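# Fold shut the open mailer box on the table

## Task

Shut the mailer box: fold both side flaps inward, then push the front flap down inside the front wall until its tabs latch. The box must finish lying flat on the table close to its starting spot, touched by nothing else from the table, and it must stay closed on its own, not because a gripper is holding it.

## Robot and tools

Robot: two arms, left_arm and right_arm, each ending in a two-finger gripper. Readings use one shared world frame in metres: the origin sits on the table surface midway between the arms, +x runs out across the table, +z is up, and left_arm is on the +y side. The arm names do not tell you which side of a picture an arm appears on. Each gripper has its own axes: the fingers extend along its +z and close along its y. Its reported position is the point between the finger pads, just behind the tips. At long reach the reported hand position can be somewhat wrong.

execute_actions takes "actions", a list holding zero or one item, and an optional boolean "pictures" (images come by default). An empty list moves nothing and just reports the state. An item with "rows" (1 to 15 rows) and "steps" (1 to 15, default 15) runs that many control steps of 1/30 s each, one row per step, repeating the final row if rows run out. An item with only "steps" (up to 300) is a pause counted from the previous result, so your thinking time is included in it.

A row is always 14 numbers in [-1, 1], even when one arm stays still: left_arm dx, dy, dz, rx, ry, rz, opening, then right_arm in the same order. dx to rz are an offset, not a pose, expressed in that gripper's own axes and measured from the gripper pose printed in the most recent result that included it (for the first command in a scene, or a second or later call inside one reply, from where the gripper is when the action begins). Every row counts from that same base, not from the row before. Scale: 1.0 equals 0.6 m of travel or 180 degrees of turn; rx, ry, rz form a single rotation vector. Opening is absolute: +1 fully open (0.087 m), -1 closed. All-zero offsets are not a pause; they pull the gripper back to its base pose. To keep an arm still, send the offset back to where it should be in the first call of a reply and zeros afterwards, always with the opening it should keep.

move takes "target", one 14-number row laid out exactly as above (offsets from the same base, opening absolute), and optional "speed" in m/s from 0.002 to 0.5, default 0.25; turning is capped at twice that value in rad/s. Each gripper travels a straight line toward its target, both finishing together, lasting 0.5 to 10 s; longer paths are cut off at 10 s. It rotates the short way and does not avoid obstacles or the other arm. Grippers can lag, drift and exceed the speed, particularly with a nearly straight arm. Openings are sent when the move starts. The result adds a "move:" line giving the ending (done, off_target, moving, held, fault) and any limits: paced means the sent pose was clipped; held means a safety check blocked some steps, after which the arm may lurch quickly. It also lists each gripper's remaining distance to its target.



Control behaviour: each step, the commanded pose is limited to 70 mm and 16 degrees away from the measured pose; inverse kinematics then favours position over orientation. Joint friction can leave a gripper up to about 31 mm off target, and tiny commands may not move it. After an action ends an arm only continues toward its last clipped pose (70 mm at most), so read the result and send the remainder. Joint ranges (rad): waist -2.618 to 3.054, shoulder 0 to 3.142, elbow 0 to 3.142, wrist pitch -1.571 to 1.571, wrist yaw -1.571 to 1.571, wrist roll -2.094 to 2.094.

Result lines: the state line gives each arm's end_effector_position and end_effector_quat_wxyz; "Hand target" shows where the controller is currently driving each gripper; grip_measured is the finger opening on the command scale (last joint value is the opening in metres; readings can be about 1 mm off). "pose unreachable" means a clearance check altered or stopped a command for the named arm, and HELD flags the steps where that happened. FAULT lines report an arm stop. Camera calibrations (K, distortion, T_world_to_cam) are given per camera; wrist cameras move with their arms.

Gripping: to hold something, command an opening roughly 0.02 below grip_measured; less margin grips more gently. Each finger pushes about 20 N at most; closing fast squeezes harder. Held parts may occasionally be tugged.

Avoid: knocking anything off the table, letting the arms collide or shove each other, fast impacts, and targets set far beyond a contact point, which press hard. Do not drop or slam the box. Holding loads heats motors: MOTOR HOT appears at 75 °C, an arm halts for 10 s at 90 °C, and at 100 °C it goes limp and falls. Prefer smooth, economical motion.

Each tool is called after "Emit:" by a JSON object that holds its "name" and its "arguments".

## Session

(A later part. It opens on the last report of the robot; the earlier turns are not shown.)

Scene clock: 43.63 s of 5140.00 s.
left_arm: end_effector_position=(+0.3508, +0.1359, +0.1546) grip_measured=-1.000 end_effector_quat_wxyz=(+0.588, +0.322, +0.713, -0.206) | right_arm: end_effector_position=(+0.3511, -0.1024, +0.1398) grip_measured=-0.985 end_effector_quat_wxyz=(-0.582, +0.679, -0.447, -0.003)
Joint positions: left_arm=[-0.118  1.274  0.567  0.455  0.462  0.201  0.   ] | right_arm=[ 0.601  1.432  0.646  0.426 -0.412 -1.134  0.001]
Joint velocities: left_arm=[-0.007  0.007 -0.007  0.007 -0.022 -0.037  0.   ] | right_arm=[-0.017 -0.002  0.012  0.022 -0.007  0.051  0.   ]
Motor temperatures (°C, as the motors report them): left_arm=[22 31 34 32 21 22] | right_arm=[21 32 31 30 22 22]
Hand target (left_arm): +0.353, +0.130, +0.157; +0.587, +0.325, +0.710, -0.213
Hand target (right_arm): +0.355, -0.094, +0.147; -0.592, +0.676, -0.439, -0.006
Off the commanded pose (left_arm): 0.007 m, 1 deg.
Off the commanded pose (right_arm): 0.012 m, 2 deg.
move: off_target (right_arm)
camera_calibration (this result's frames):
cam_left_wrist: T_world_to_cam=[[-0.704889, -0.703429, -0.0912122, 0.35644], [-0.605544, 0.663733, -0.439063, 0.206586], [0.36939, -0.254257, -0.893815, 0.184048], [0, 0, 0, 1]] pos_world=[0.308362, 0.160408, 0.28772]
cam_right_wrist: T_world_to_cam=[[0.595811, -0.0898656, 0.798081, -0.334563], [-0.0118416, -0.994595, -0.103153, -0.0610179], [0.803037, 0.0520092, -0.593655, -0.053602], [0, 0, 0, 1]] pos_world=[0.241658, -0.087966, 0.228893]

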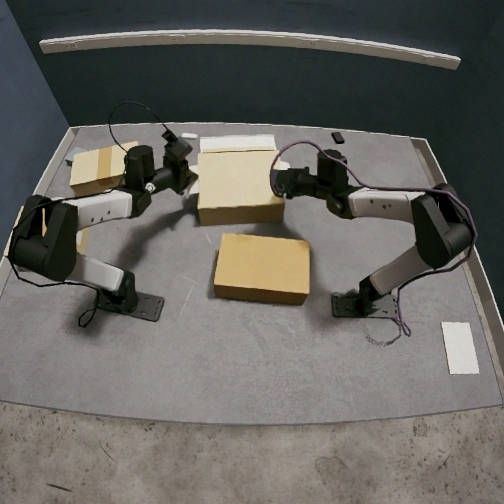

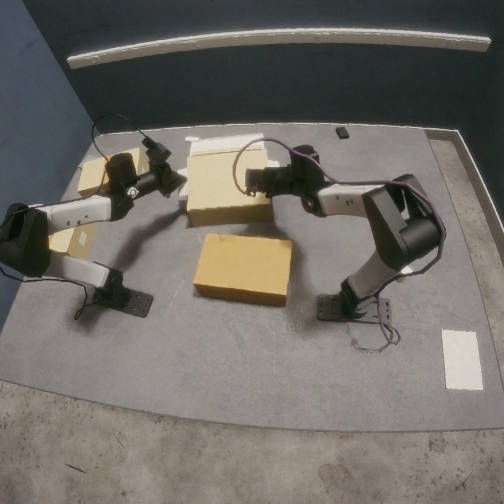

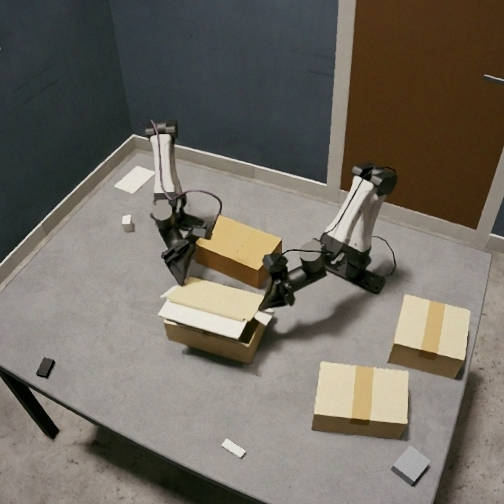

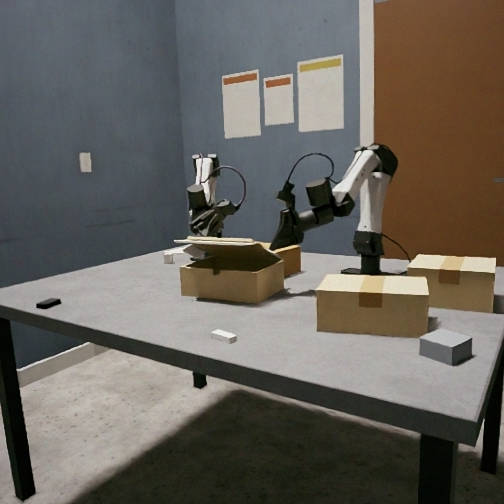

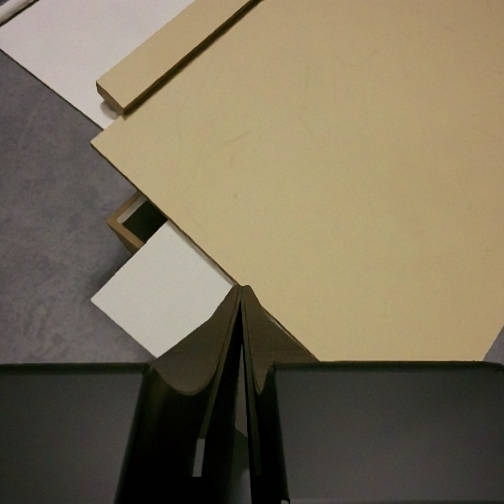

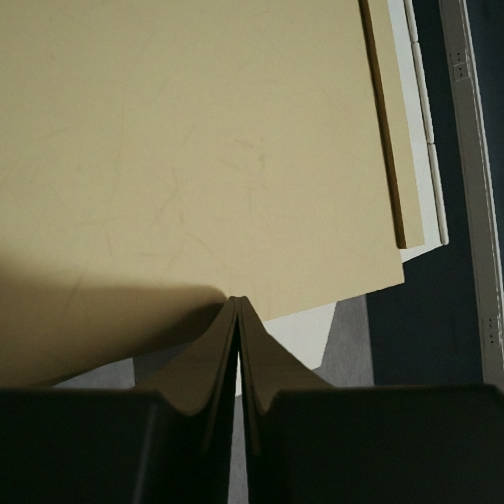

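Emit:
{"name": "move", "arguments": {"target": [-0.04,0,-0.13,0,0,0,-1,0,-0.04,-0.21,-0.053,-0.273,0.513,0], "speed": 0.2}}

Scene clock: 57.33 s of 5140.00 s.
left_arm: end_effector_position=(+0.3007, +0.1802, +0.2000) grip_measured=-1.000 end_effector_quat_wxyz=(+0.595, +0.324, +0.707, -0.205) | right_arm: end_effector_position=(+0.3033, -0.2001, +0.1953) grip_measured=+0.000 end_effector_quat_wxyz=(+0.442, -0.141, +0.643, +0.610)
Joint positions: left_arm=[0.04  0.909 0.567 0.082 0.618 0.251 0.   ] | right_arm=[-0.02   1.612  0.443  1.549 -1.201  1.084  0.044]
Joint velocities: left_arm=[ 0.022  0.002 -0.017 -0.066  0.037 -0.051  0.   ] | right_arm=[-0.002 -0.022 -0.017  0.11   0.022 -0.037 -0.   ]
Motor temperatures (°C, as the motors report them): left_arm=[22 31 35 32 21 22] | right_arm=[21 32 32 30 22 22]
Hand target (left_arm): +0.297, +0.183, +0.196; +0.588, +0.323, +0.713, -0.205
Hand target (right_arm): +0.300, -0.202, +0.199; +0.450, -0.138, +0.639, +0.608
Off the commanded pose (left_arm): 0.006 m, 1 deg.
Off the commanded pose (right_arm): 0.006 m, 16 deg; orientation clipped at the last step of the last action.
joint sent to its limit (right arm) — the command would take joint 4 (wrist pitch) past its upper limit, so that joint was sent only as far as its limit.
After step 90, 5.57 s passed at rest.
move: off_target (right_arm); limits=paced
camera_calibration (this result's frames):
cam_left_wrist: T_world_to_cam=[[-0.705098, -0.701578, -0.103081, 0.358528], [-0.595664, 0.664873, -0.450698, 0.165891], [0.384736, -0.256384, -0.886705, 0.248786], [0, 0, 0, 1]] pos_world=[0.255896, 0.205023, 0.332324]
cam_right_wrist: T_world_to_cam=[[0.715379, -0.236735, -0.657411, -0.140506], [-0.678823, -0.458483, -0.573579, 0.248409], [-0.165625, 0.856592, -0.48869, 0.457138], [0, 0, 0, 1]] pos_world=[0.344855, -0.310952, 0.273511]

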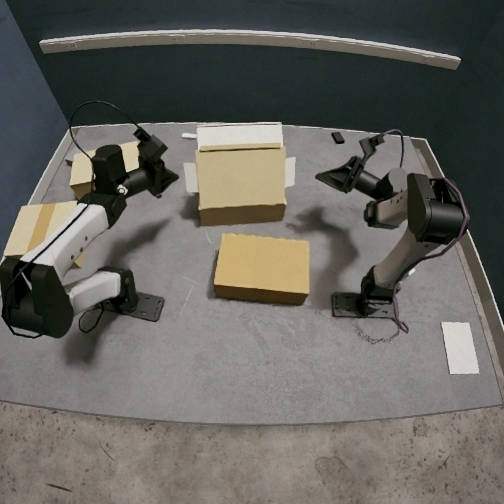

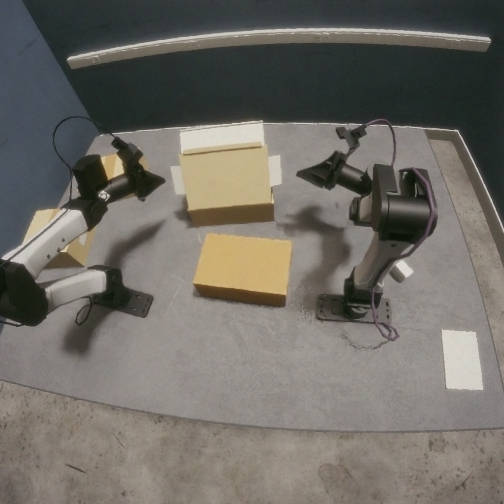

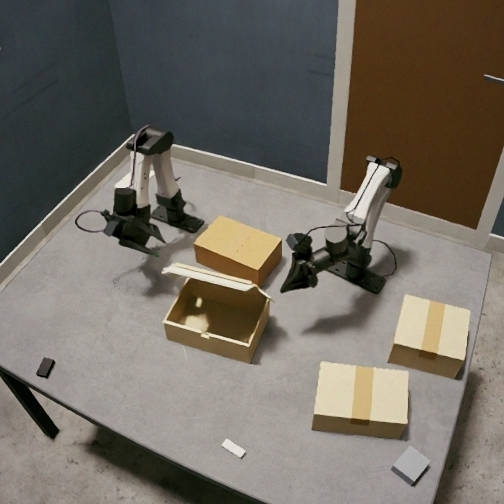

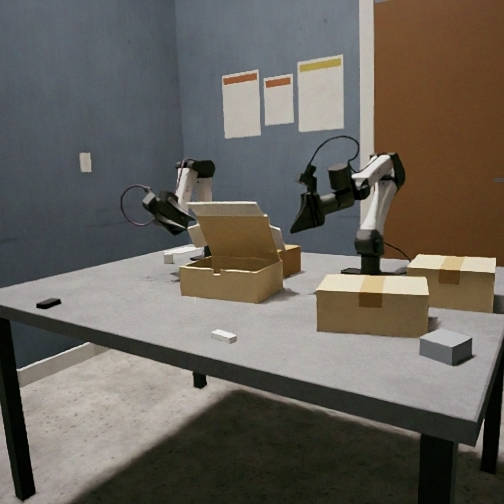

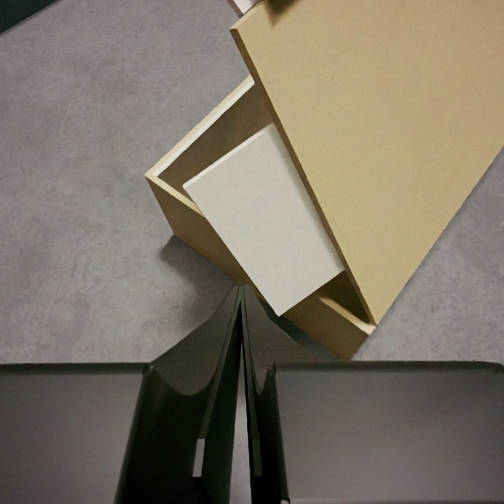

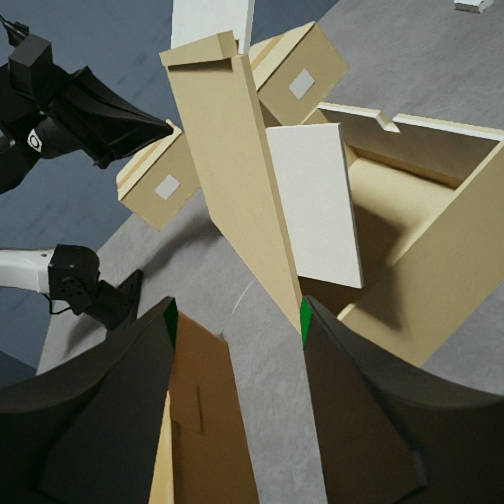

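Emit:
{"name": "move", "arguments": {"target": [0,0,0,0,0,0,-1,-0.095,-0.066,0.108,0,0,0,0], "speed": 0.12}}

Scene clock: 60.57 s of 5140.00 s.
left_arm: end_effector_position=(+0.3006, +0.1802, +0.1999) grip_measured=-1.000 end_effector_quat_wxyz=(+0.594, +0.324, +0.707, -0.205) | right_arm: end_effector_position=(+0.3842, -0.1741, +0.2207) grip_measured=+0.000 end_effector_quat_wxyz=(+0.442, -0.141, +0.642, +0.611)
Joint positions: left_arm=[0.04  0.909 0.567 0.081 0.618 0.251 0.   ] | right_arm=[ 0.074  1.77   0.804  1.278 -1.113  1.01   0.044]
Joint velocities: left_arm=[-0.007  0.002  0.002 -0.081  0.022  0.007  0.   ] | right_arm=[ 0.002 -0.002 -0.007 -0.095 -0.037  0.066  0.   ]
Motor temperatures (°C, as the motors report them): left_arm=[22 31 35 33 21 22] | right_arm=[21 32 32 30 22 22]
Hand target (left_arm): +0.301, +0.180, +0.200; +0.595, +0.324, +0.707, -0.205
Hand target (right_arm): +0.390, -0.171, +0.220; +0.442, -0.141, +0.643, +0.610
Off the commanded pose (left_arm): 0.000 m, 0 deg.
Off the commanded pose (right_arm): 0.007 m, 0 deg.
move: done
camera_calibration (this result's frames):
cam_left_wrist: T_world_to_cam=[[-0.705436, -0.701318, -0.102539, 0.358348], [-0.595765, 0.665092, -0.45024, 0.165684], [0.383959, -0.256526, -0.887, 0.249007], [0, 0, 0, 1]] pos_world=[0.255892, 0.204997, 0.332211]
cam_right_wrist: T_world_to_cam=[[0.716077, -0.23477, -0.657356, -0.175524], [-0.677979, -0.457978, -0.574979, 0.329908], [-0.166066, 0.857403, -0.487117, 0.460614], [0, 0, 0, 1]] pos_world=[0.425852, -0.285049, 0.298681]

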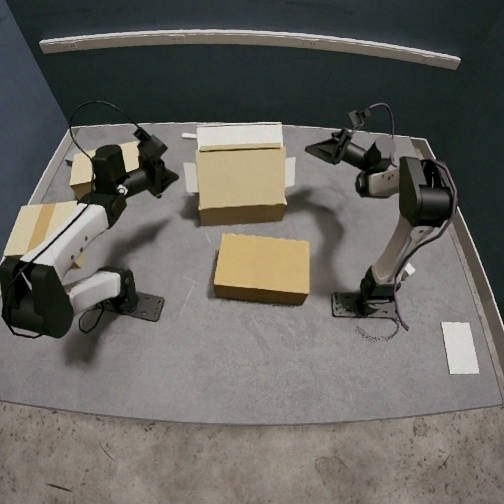

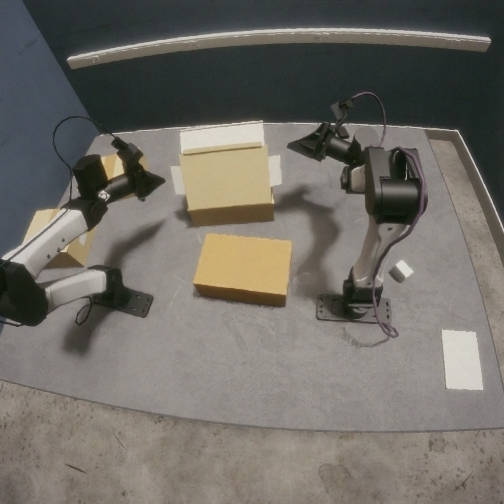

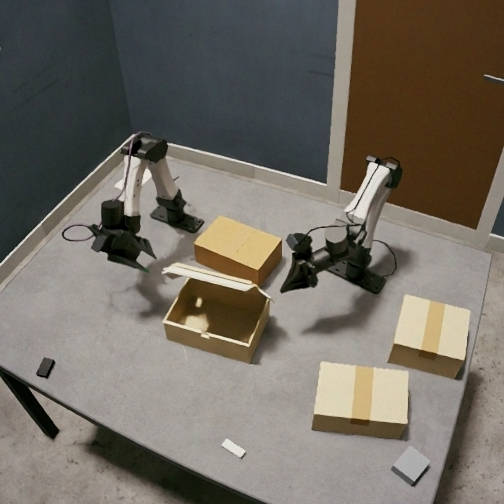

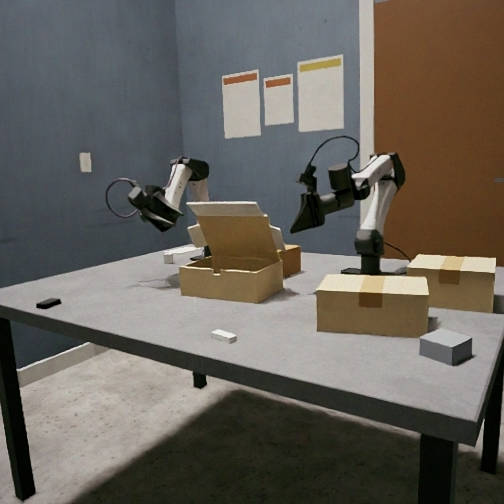

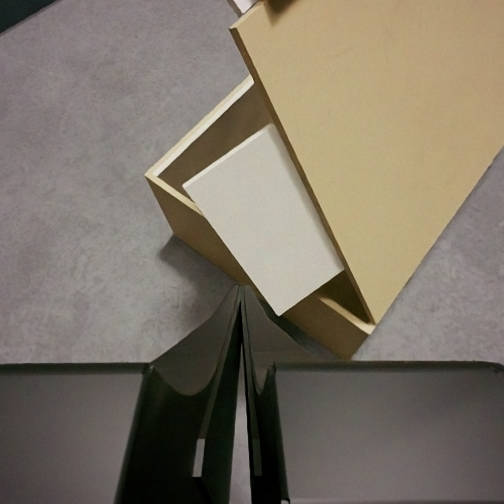

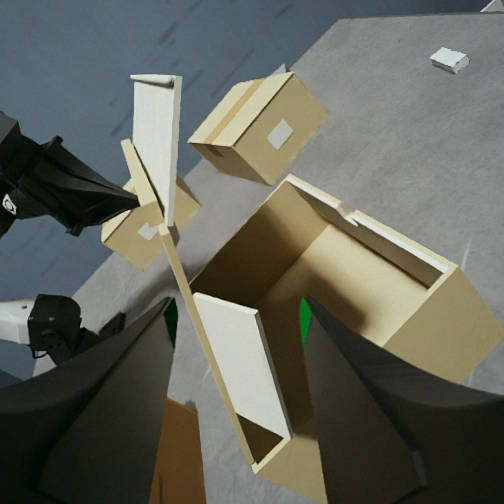

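Emit:
{"name": "move", "arguments": {"target": [0,0,0,0,0,0,-1,0.07,0.05,0.04,0,0,0,0.2], "speed": 0.1}}

Scene clock: 65.30 s of 5140.00 s.
left_arm: end_effector_position=(+0.3006, +0.1802, +0.1999) grip_measured=-1.000 end_effector_quat_wxyz=(+0.594, +0.324, +0.707, -0.205) | right_arm: end_effector_position=(+0.3530, -0.1317, +0.2124) grip_measured=+0.200 end_effector_quat_wxyz=(+0.441, -0.143, +0.640, +0.613)
Joint positions: left_arm=[0.04  0.909 0.567 0.081 0.618 0.251 0.   ] | right_arm=[ 0.216  1.694  0.685  1.262 -0.981  0.939  0.052]
Joint velocities: left_arm=[-0.017 -0.017 -0.007 -0.007  0.007  0.037  0.   ] | right_arm=[-0.022 -0.007 -0.017  0.037 -0.007 -0.007 -0.001]
Motor temperatures (°C, as the motors report them): left_arm=[22 31 35 33 21 22] | right_arm=[21 32 32 30 22 22]
Hand target (left_arm): +0.301, +0.180, +0.200; +0.594, +0.324, +0.707, -0.205
Hand target (right_arm): +0.348, -0.131, +0.213; +0.442, -0.142, +0.642, +0.611
Off the commanded pose (left_arm): 0.000 m, 0 deg.
Off the commanded pose (right_arm): 0.005 m, 0 deg.
After step 90, 0.67 s passed at rest.
move: done
camera_calibration (this result's frames):
cam_left_wrist: T_world_to_cam=[[-0.705436, -0.701318, -0.102539, 0.358348], [-0.595765, 0.665092, -0.45024, 0.165684], [0.383959, -0.256526, -0.887, 0.249007], [0, 0, 0, 1]] pos_world=[0.255892, 0.204997, 0.332211]
cam_right_wrist: T_world_to_cam=[[0.718674, -0.229129, -0.656512, -0.149004], [-0.674426, -0.459548, -0.577897, 0.322596], [-0.169286, 0.858088, -0.484795, 0.415739], [0, 0, 0, 1]] pos_world=[0.395031, -0.242634, 0.290152]

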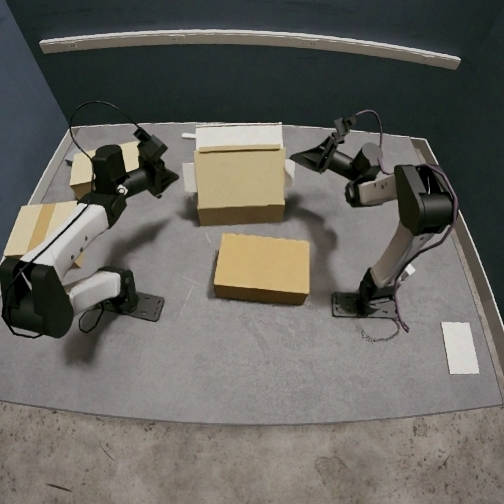

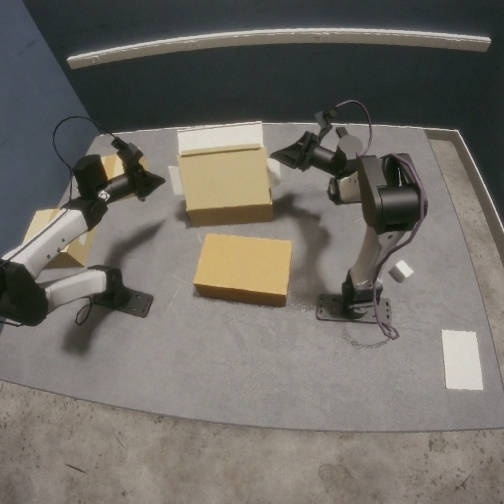

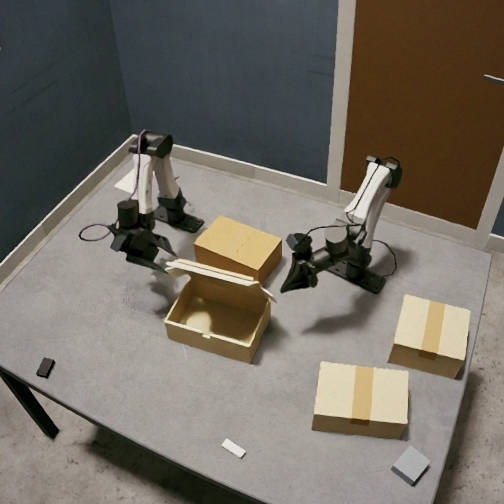

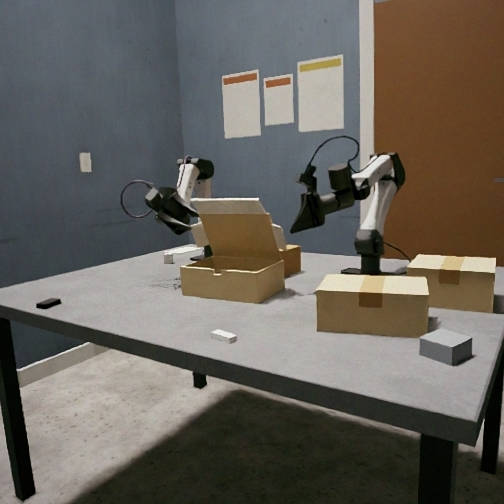

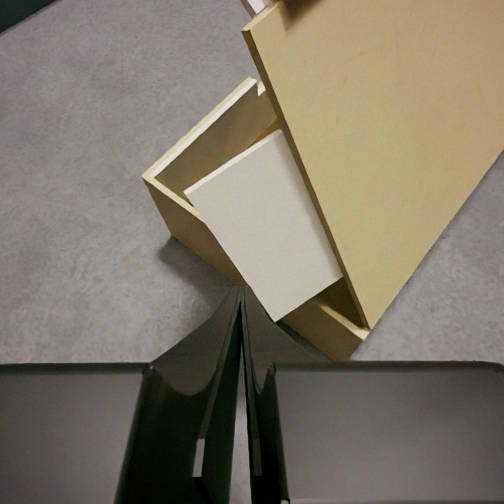

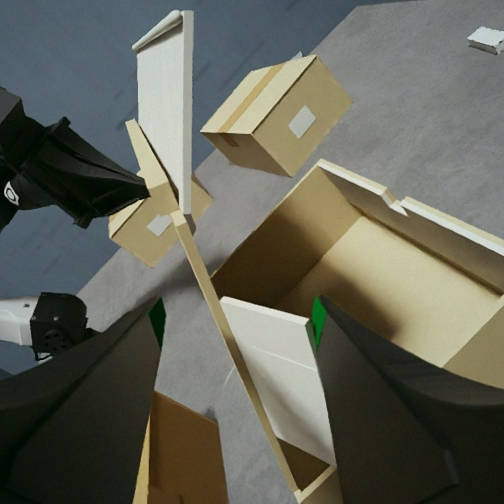

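Emit:
{"name": "move", "arguments": {"target": [0,0,0,0,0,0,-1,0.03,-0.02,0.05,0,0,0,0.2], "speed": 0.06}}

Emit:
{"name": "move", "arguments": {"target": [0,0,0,0,0,0,-1,0,0,0,0,0,0,-0.95], "speed": 0.06}}

Scene clock: 68.70 s of 5140.00 s.
left_arm: end_effector_position=(+0.3006, +0.1802, +0.1999) grip_measured=-1.000 end_effector_quat_wxyz=(+0.594, +0.324, +0.707, -0.205) | right_arm: end_effector_position=(+0.3577, -0.1041, +0.1910) grip_measured=+0.200 end_effector_quat_wxyz=(+0.428, -0.134, +0.650, +0.614)
Joint positions: left_arm=[0.04  0.909 0.567 0.081 0.618 0.251 0.   ] | right_arm=[ 0.299  1.776  0.705  1.266 -0.903  0.912  0.052]
Joint velocities: left_arm=[-0.007  0.002 -0.007  0.037 -0.022 -0.022  0.   ] | right_arm=[0.002 0.007 0.012 0.022 0.007 0.051 0.001]
Motor temperatures (°C, as the motors report them): left_arm=[22 30 35 33 21 22] | right_arm=[21 32 32 30 22 22]
Hand target (left_arm): +0.301, +0.180, +0.200; +0.594, +0.324, +0.707, -0.205
Hand target (right_arm): +0.363, -0.101, +0.196; +0.441, -0.143, +0.640, +0.612
Off the commanded pose (left_arm): 0.000 m, 0 deg.
Off the commanded pose (right_arm): 0.008 m, 2 deg.
move: done
camera_calibration (this result's frames):
cam_left_wrist: T_world_to_cam=[[-0.705436, -0.701318, -0.102539, 0.358348], [-0.595765, 0.665092, -0.45024, 0.165684], [0.383959, -0.256526, -0.887, 0.249007], [0, 0, 0, 1]] pos_world=[0.255892, 0.204997, 0.332211]
cam_right_wrist: T_world_to_cam=[[0.695268, -0.23113, -0.680575, -0.147342], [-0.693391, -0.464993, -0.550445, 0.327068], [-0.189239, 0.854611, -0.483558, 0.389036], [0, 0, 0, 1]] pos_world=[0.402849, -0.214445, 0.267877]

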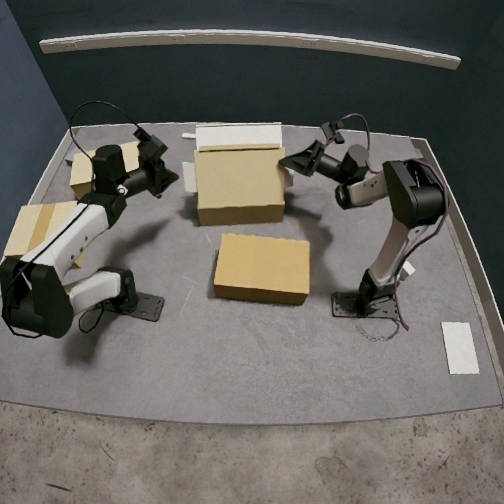

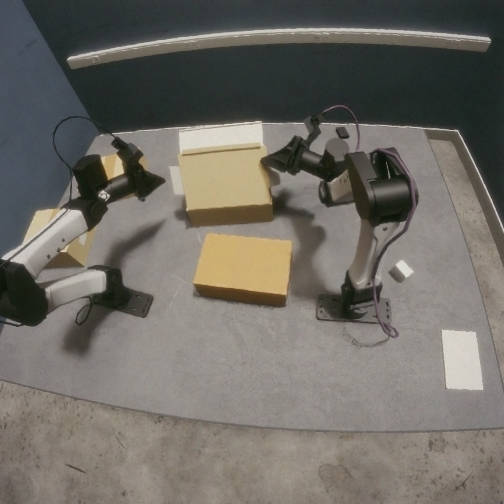

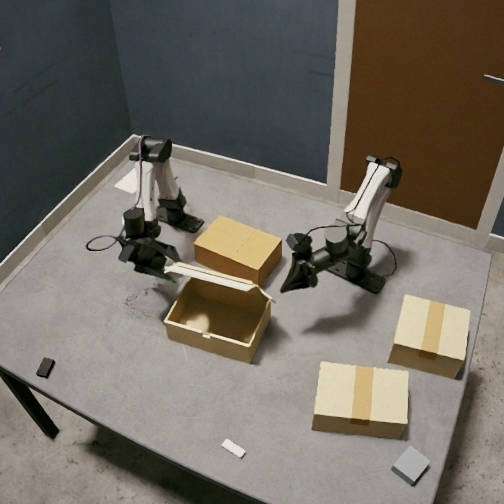

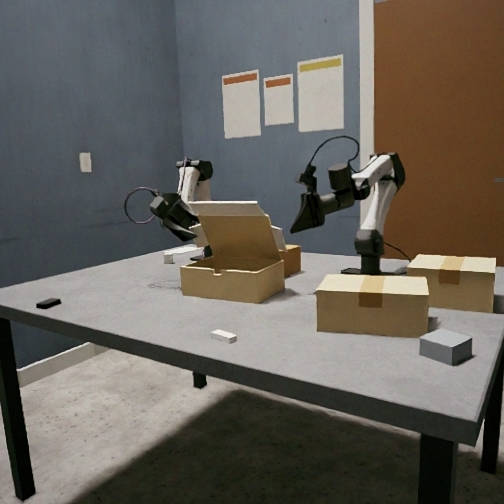

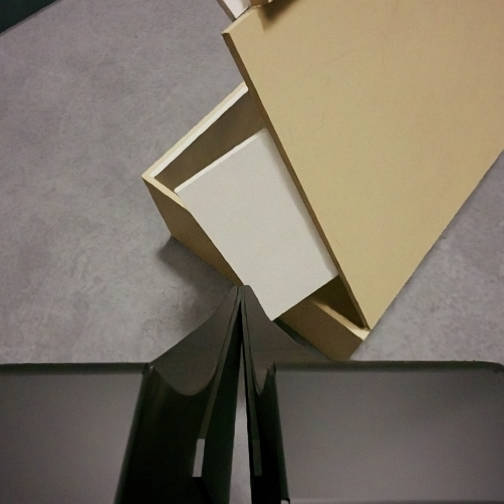

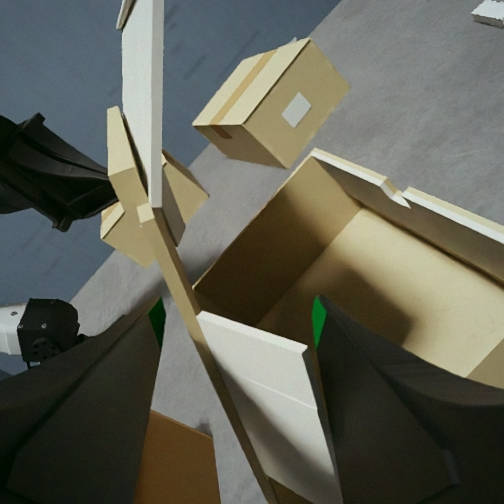

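Scene clock: 69.20 s of 5140.00 s.
left_arm: end_effector_position=(+0.3006, +0.1802, +0.1999) grip_measured=-1.000 end_effector_quat_wxyz=(+0.594, +0.324, +0.707, -0.205) | right_arm: end_effector_position=(+0.3570, -0.1038, +0.1909) grip_measured=-0.928 end_effector_quat_wxyz=(+0.427, -0.136, +0.649, +0.614)
Joint positions: left_arm=[0.04  0.909 0.567 0.081 0.618 0.251 0.   ] | right_arm=[ 0.299  1.776  0.705  1.266 -0.906  0.91   0.003]
Joint velocities: left_arm=[ 0.002 -0.002 -0.007 -0.022  0.051 -0.095  0.   ] | right_arm=[ 0.007  0.017 -0.012 -0.095 -0.037 -0.066  0.001]
Motor temperatures (°C, as the motors report them): left_arm=[22 30 36 33 21 22] | right_arm=[21 32 32 30 22 22]
Hand target (left_arm): +0.301, +0.180, +0.200; +0.594, +0.324, +0.707, -0.205
Hand target (right_arm): +0.358, -0.104, +0.191; +0.428, -0.134, +0.650, +0.614
Off the commanded pose (left_arm): 0.000 m, 0 deg.
Off the commanded pose (right_arm): 0.001 m, 0 deg.
move: done
camera_calibration (this result's frames):
cam_left_wrist: T_world_to_cam=[[-0.705436, -0.701318, -0.102539, 0.358348], [-0.595765, 0.665092, -0.45024, 0.165684], [0.383959, -0.256526, -0.887, 0.249007], [0, 0, 0, 1]] pos_world=[0.255892, 0.204997, 0.332211]
cam_right_wrist: T_world_to_cam=[[0.697499, -0.229211, -0.678939, -0.147765], [-0.690479, -0.468389, -0.551226, 0.325408], [-0.191661, 0.853273, -0.484966, 0.389613], [0, 0, 0, 1]] pos_world=[0.402427, -0.213898, 0.268]

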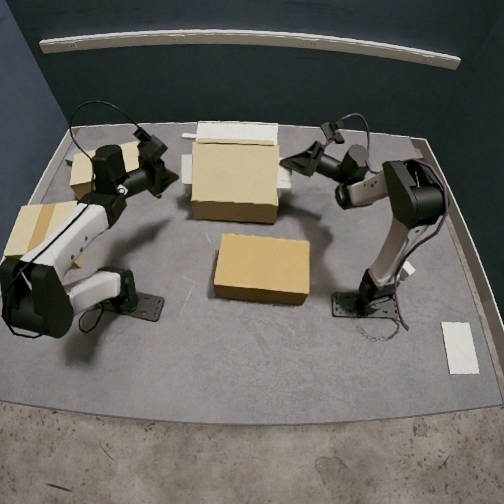

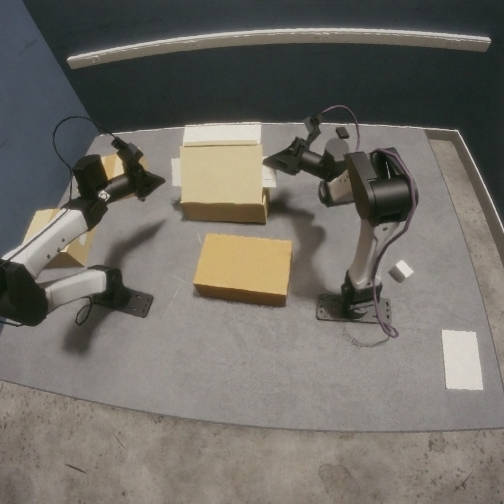

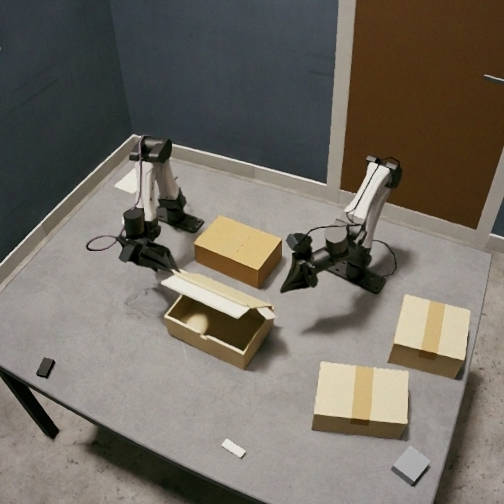

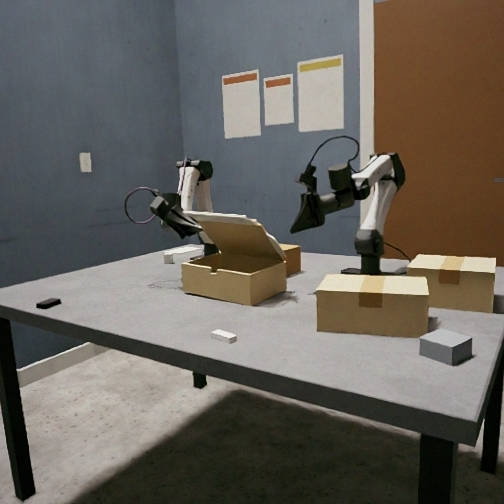

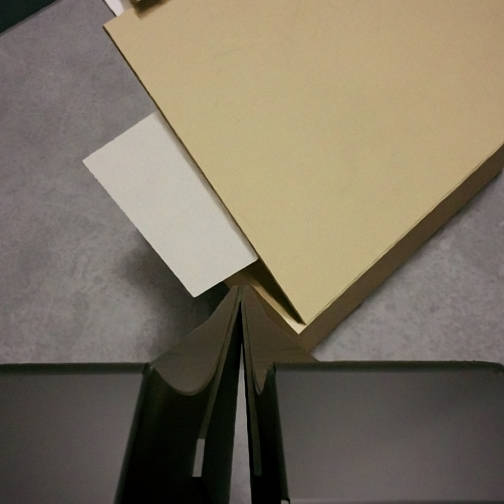

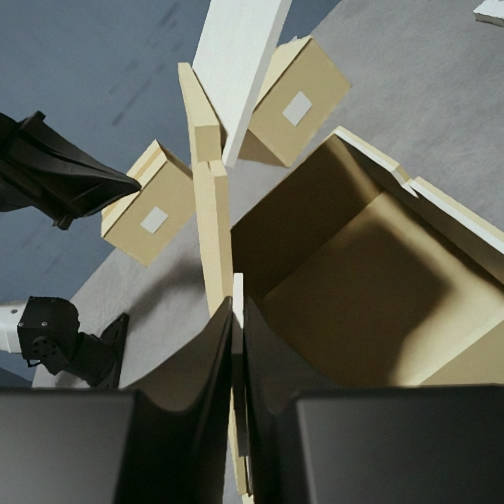

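Emit:
{"name": "move", "arguments": {"target": [0.02,0.075,0.05,0,0,0,-1,0,0,0,0,0,0,-0.95], "speed": 0.1}}

Emit:
{"name": "move", "arguments": {"target": [0.07,0,0.07,0,0,0,-1,0,0,0,0,0,0,-0.95], "speed": 0.05}}

Emit:
{"name": "zoom_image", "arguments": {"camera": "cam_low", "region": [150,170,330,320]}}

Scene clock: 74.50 s of 5140.00 s.
left_arm: end_effector_position=(+0.3476, +0.1929, +0.1811) grip_measured=-1.000 end_effector_quat_wxyz=(+0.590, +0.324, +0.710, -0.207) | right_arm: end_effector_position=(+0.3570, -0.1038, +0.1909) grip_measured=-0.928 end_effector_quat_wxyz=(+0.427, -0.136, +0.649, +0.614)
Joint positions: left_arm=[0.124 1.162 0.621 0.253 0.699 0.28  0.   ] | right_arm=[ 0.299  1.776  0.705  1.266 -0.906  0.91   0.003]
Joint velocities: left_arm=[-0.017 -0.027  0.007  0.037  0.007  0.007  0.   ] | right_arm=[-0.007 -0.007 -0.002 -0.051 -0.051 -0.007 -0.001]
Motor temperatures (°C, as the motors report them): left_arm=[22 30 36 33 21 22] | right_arm=[21 33 32 30 22 22]
Hand target (left_arm): +0.353, +0.195, +0.185; +0.594, +0.325, +0.707, -0.204
Hand target (right_arm): +0.357, -0.104, +0.191; +0.427, -0.136, +0.649, +0.614
Off the commanded pose (left_arm): 0.007 m, 1 deg.
Off the commanded pose (right_arm): 0.000 m, 0 deg.
After step 90, 1.23 s passed at rest.
move: done
camera_calibration (this result's frames):
cam_left_wrist: T_world_to_cam=[[-0.707285, -0.7005, -0.0951214, 0.397711], [-0.599917, 0.665941, -0.443421, 0.176859], [0.373962, -0.25656, -0.891252, 0.221855], [0, 0, 0, 1]] pos_world=[0.304431, 0.217738, 0.313983]
cam_right_wrist: T_world_to_cam=[[0.697499, -0.229211, -0.678939, -0.147765], [-0.690479, -0.468389, -0.551226, 0.325408], [-0.191661, 0.853273, -0.484966, 0.389613], [0, 0, 0, 1]] pos_world=[0.402427, -0.213898, 0.268]

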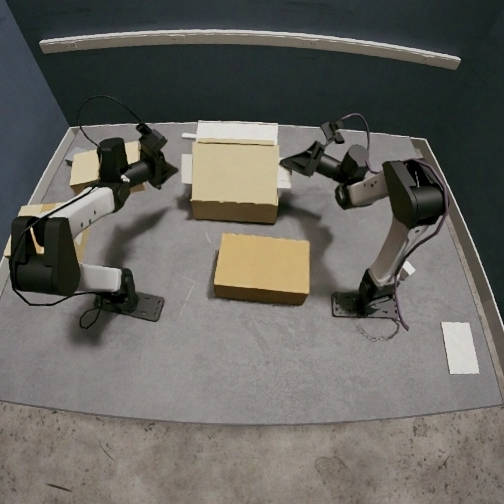

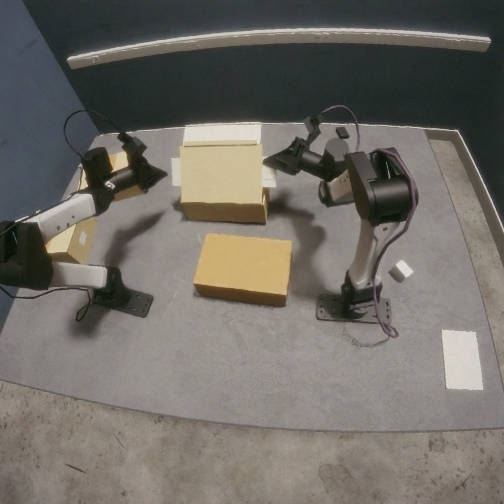

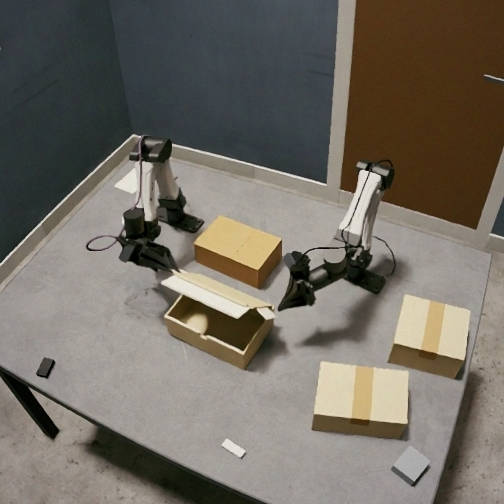

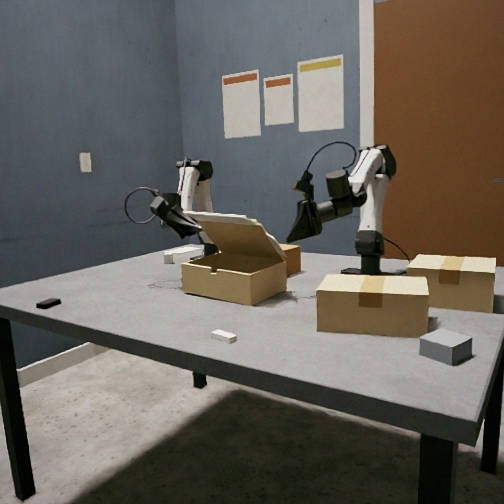

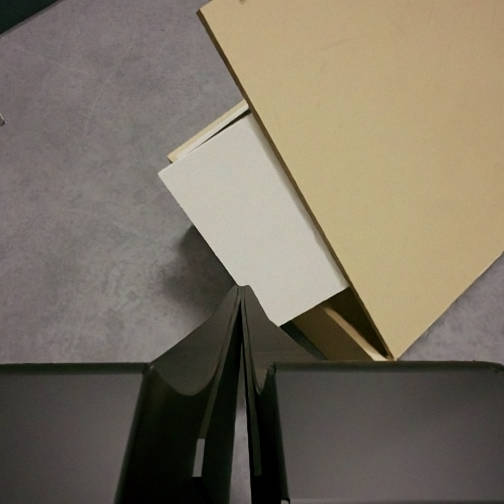

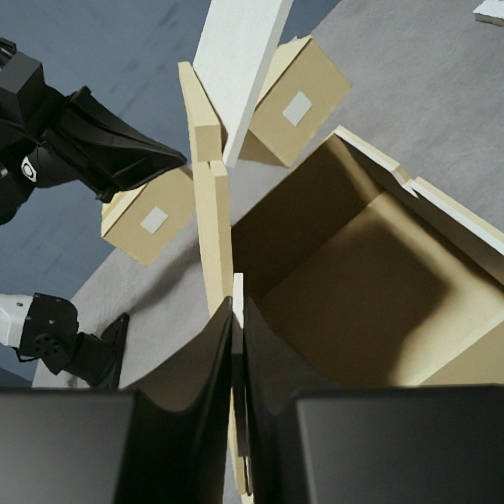

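Scene clock: 76.07 s of 5140.00 s.
left_arm: end_effector_position=(+0.3803, +0.1775, +0.1503) grip_measured=-1.000 end_effector_quat_wxyz=(+0.611, +0.326, +0.695, -0.196) | right_arm: end_effector_position=(+0.3577, -0.1040, +0.1910) grip_measured=-0.928 end_effector_quat_wxyz=(+0.429, -0.135, +0.649, +0.614)
Joint positions: left_arm=[0.065 1.381 0.579 0.58  0.634 0.26  0.   ] | right_arm=[ 0.299  1.776  0.705  1.266 -0.903  0.91   0.003]
Joint velocities: left_arm=[ 0.007  0.002 -0.002 -0.007  0.007 -0.066  0.   ] | right_arm=[-0.007  0.007  0.002 -0.066 -0.022 -0.066 -0.   ]
Motor temperatures (°C, as the motors report them): left_arm=[22 30 36 33 21 22] | right_arm=[21 33 32 30 22 22]
Hand target (left_arm): +0.373, +0.174, +0.131; +0.590, +0.323, +0.710, -0.207
Hand target (right_arm): +0.357, -0.104, +0.191; +0.428, -0.136, +0.649, +0.614
Off the commanded pose (left_arm): 0.021 m, 3 deg.
Off the commanded pose (right_arm): 0.001 m, 0 deg.
move: off_target (left_arm)
camera_calibration (this result's frames):
cam_left_wrist: T_world_to_cam=[[-0.695324, -0.706554, -0.131556, 0.409065], [-0.580402, 0.659994, -0.477014, 0.191724], [0.423862, -0.255324, -0.868994, 0.155659], [0, 0, 0, 1]] pos_world=[0.329731, 0.202233, 0.280537]
cam_right_wrist: T_world_to_cam=[[0.696511, -0.231333, -0.679233, -0.147987], [-0.692329, -0.465407, -0.551432, 0.326861], [-0.188556, 0.854331, -0.484319, 0.388804], [0, 0, 0, 1]] pos_world=[0.402681, -0.214278, 0.268029]

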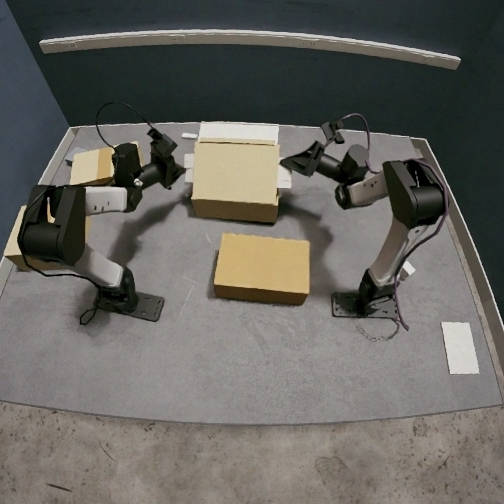

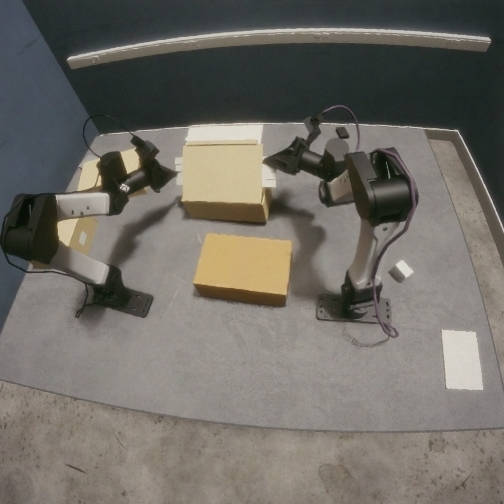

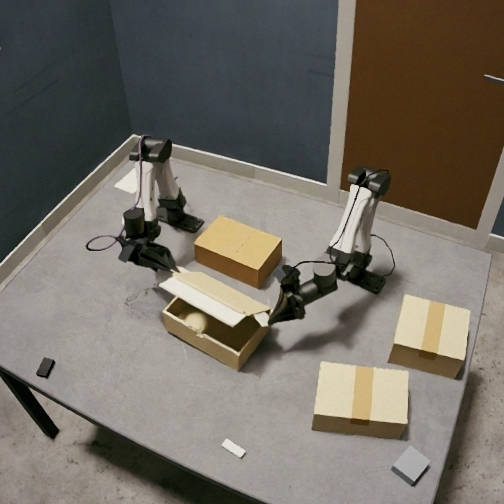

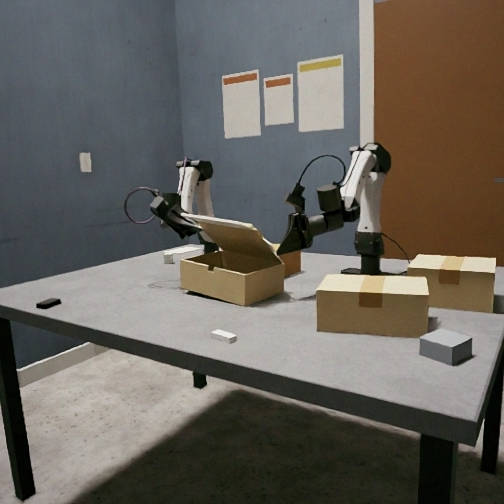

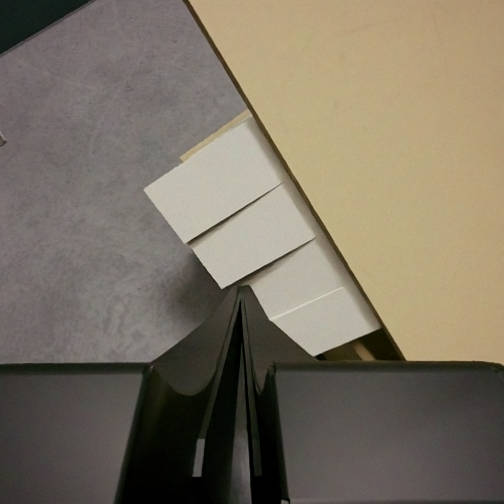

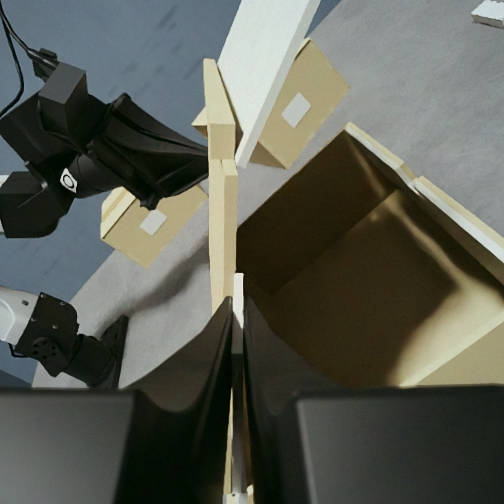

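Region (150, 170, 330, 320) of cam_low's 504x504 image, scaled by 2.800, with more detail than that image has.

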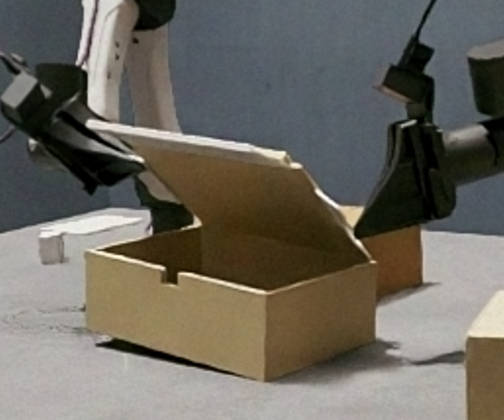

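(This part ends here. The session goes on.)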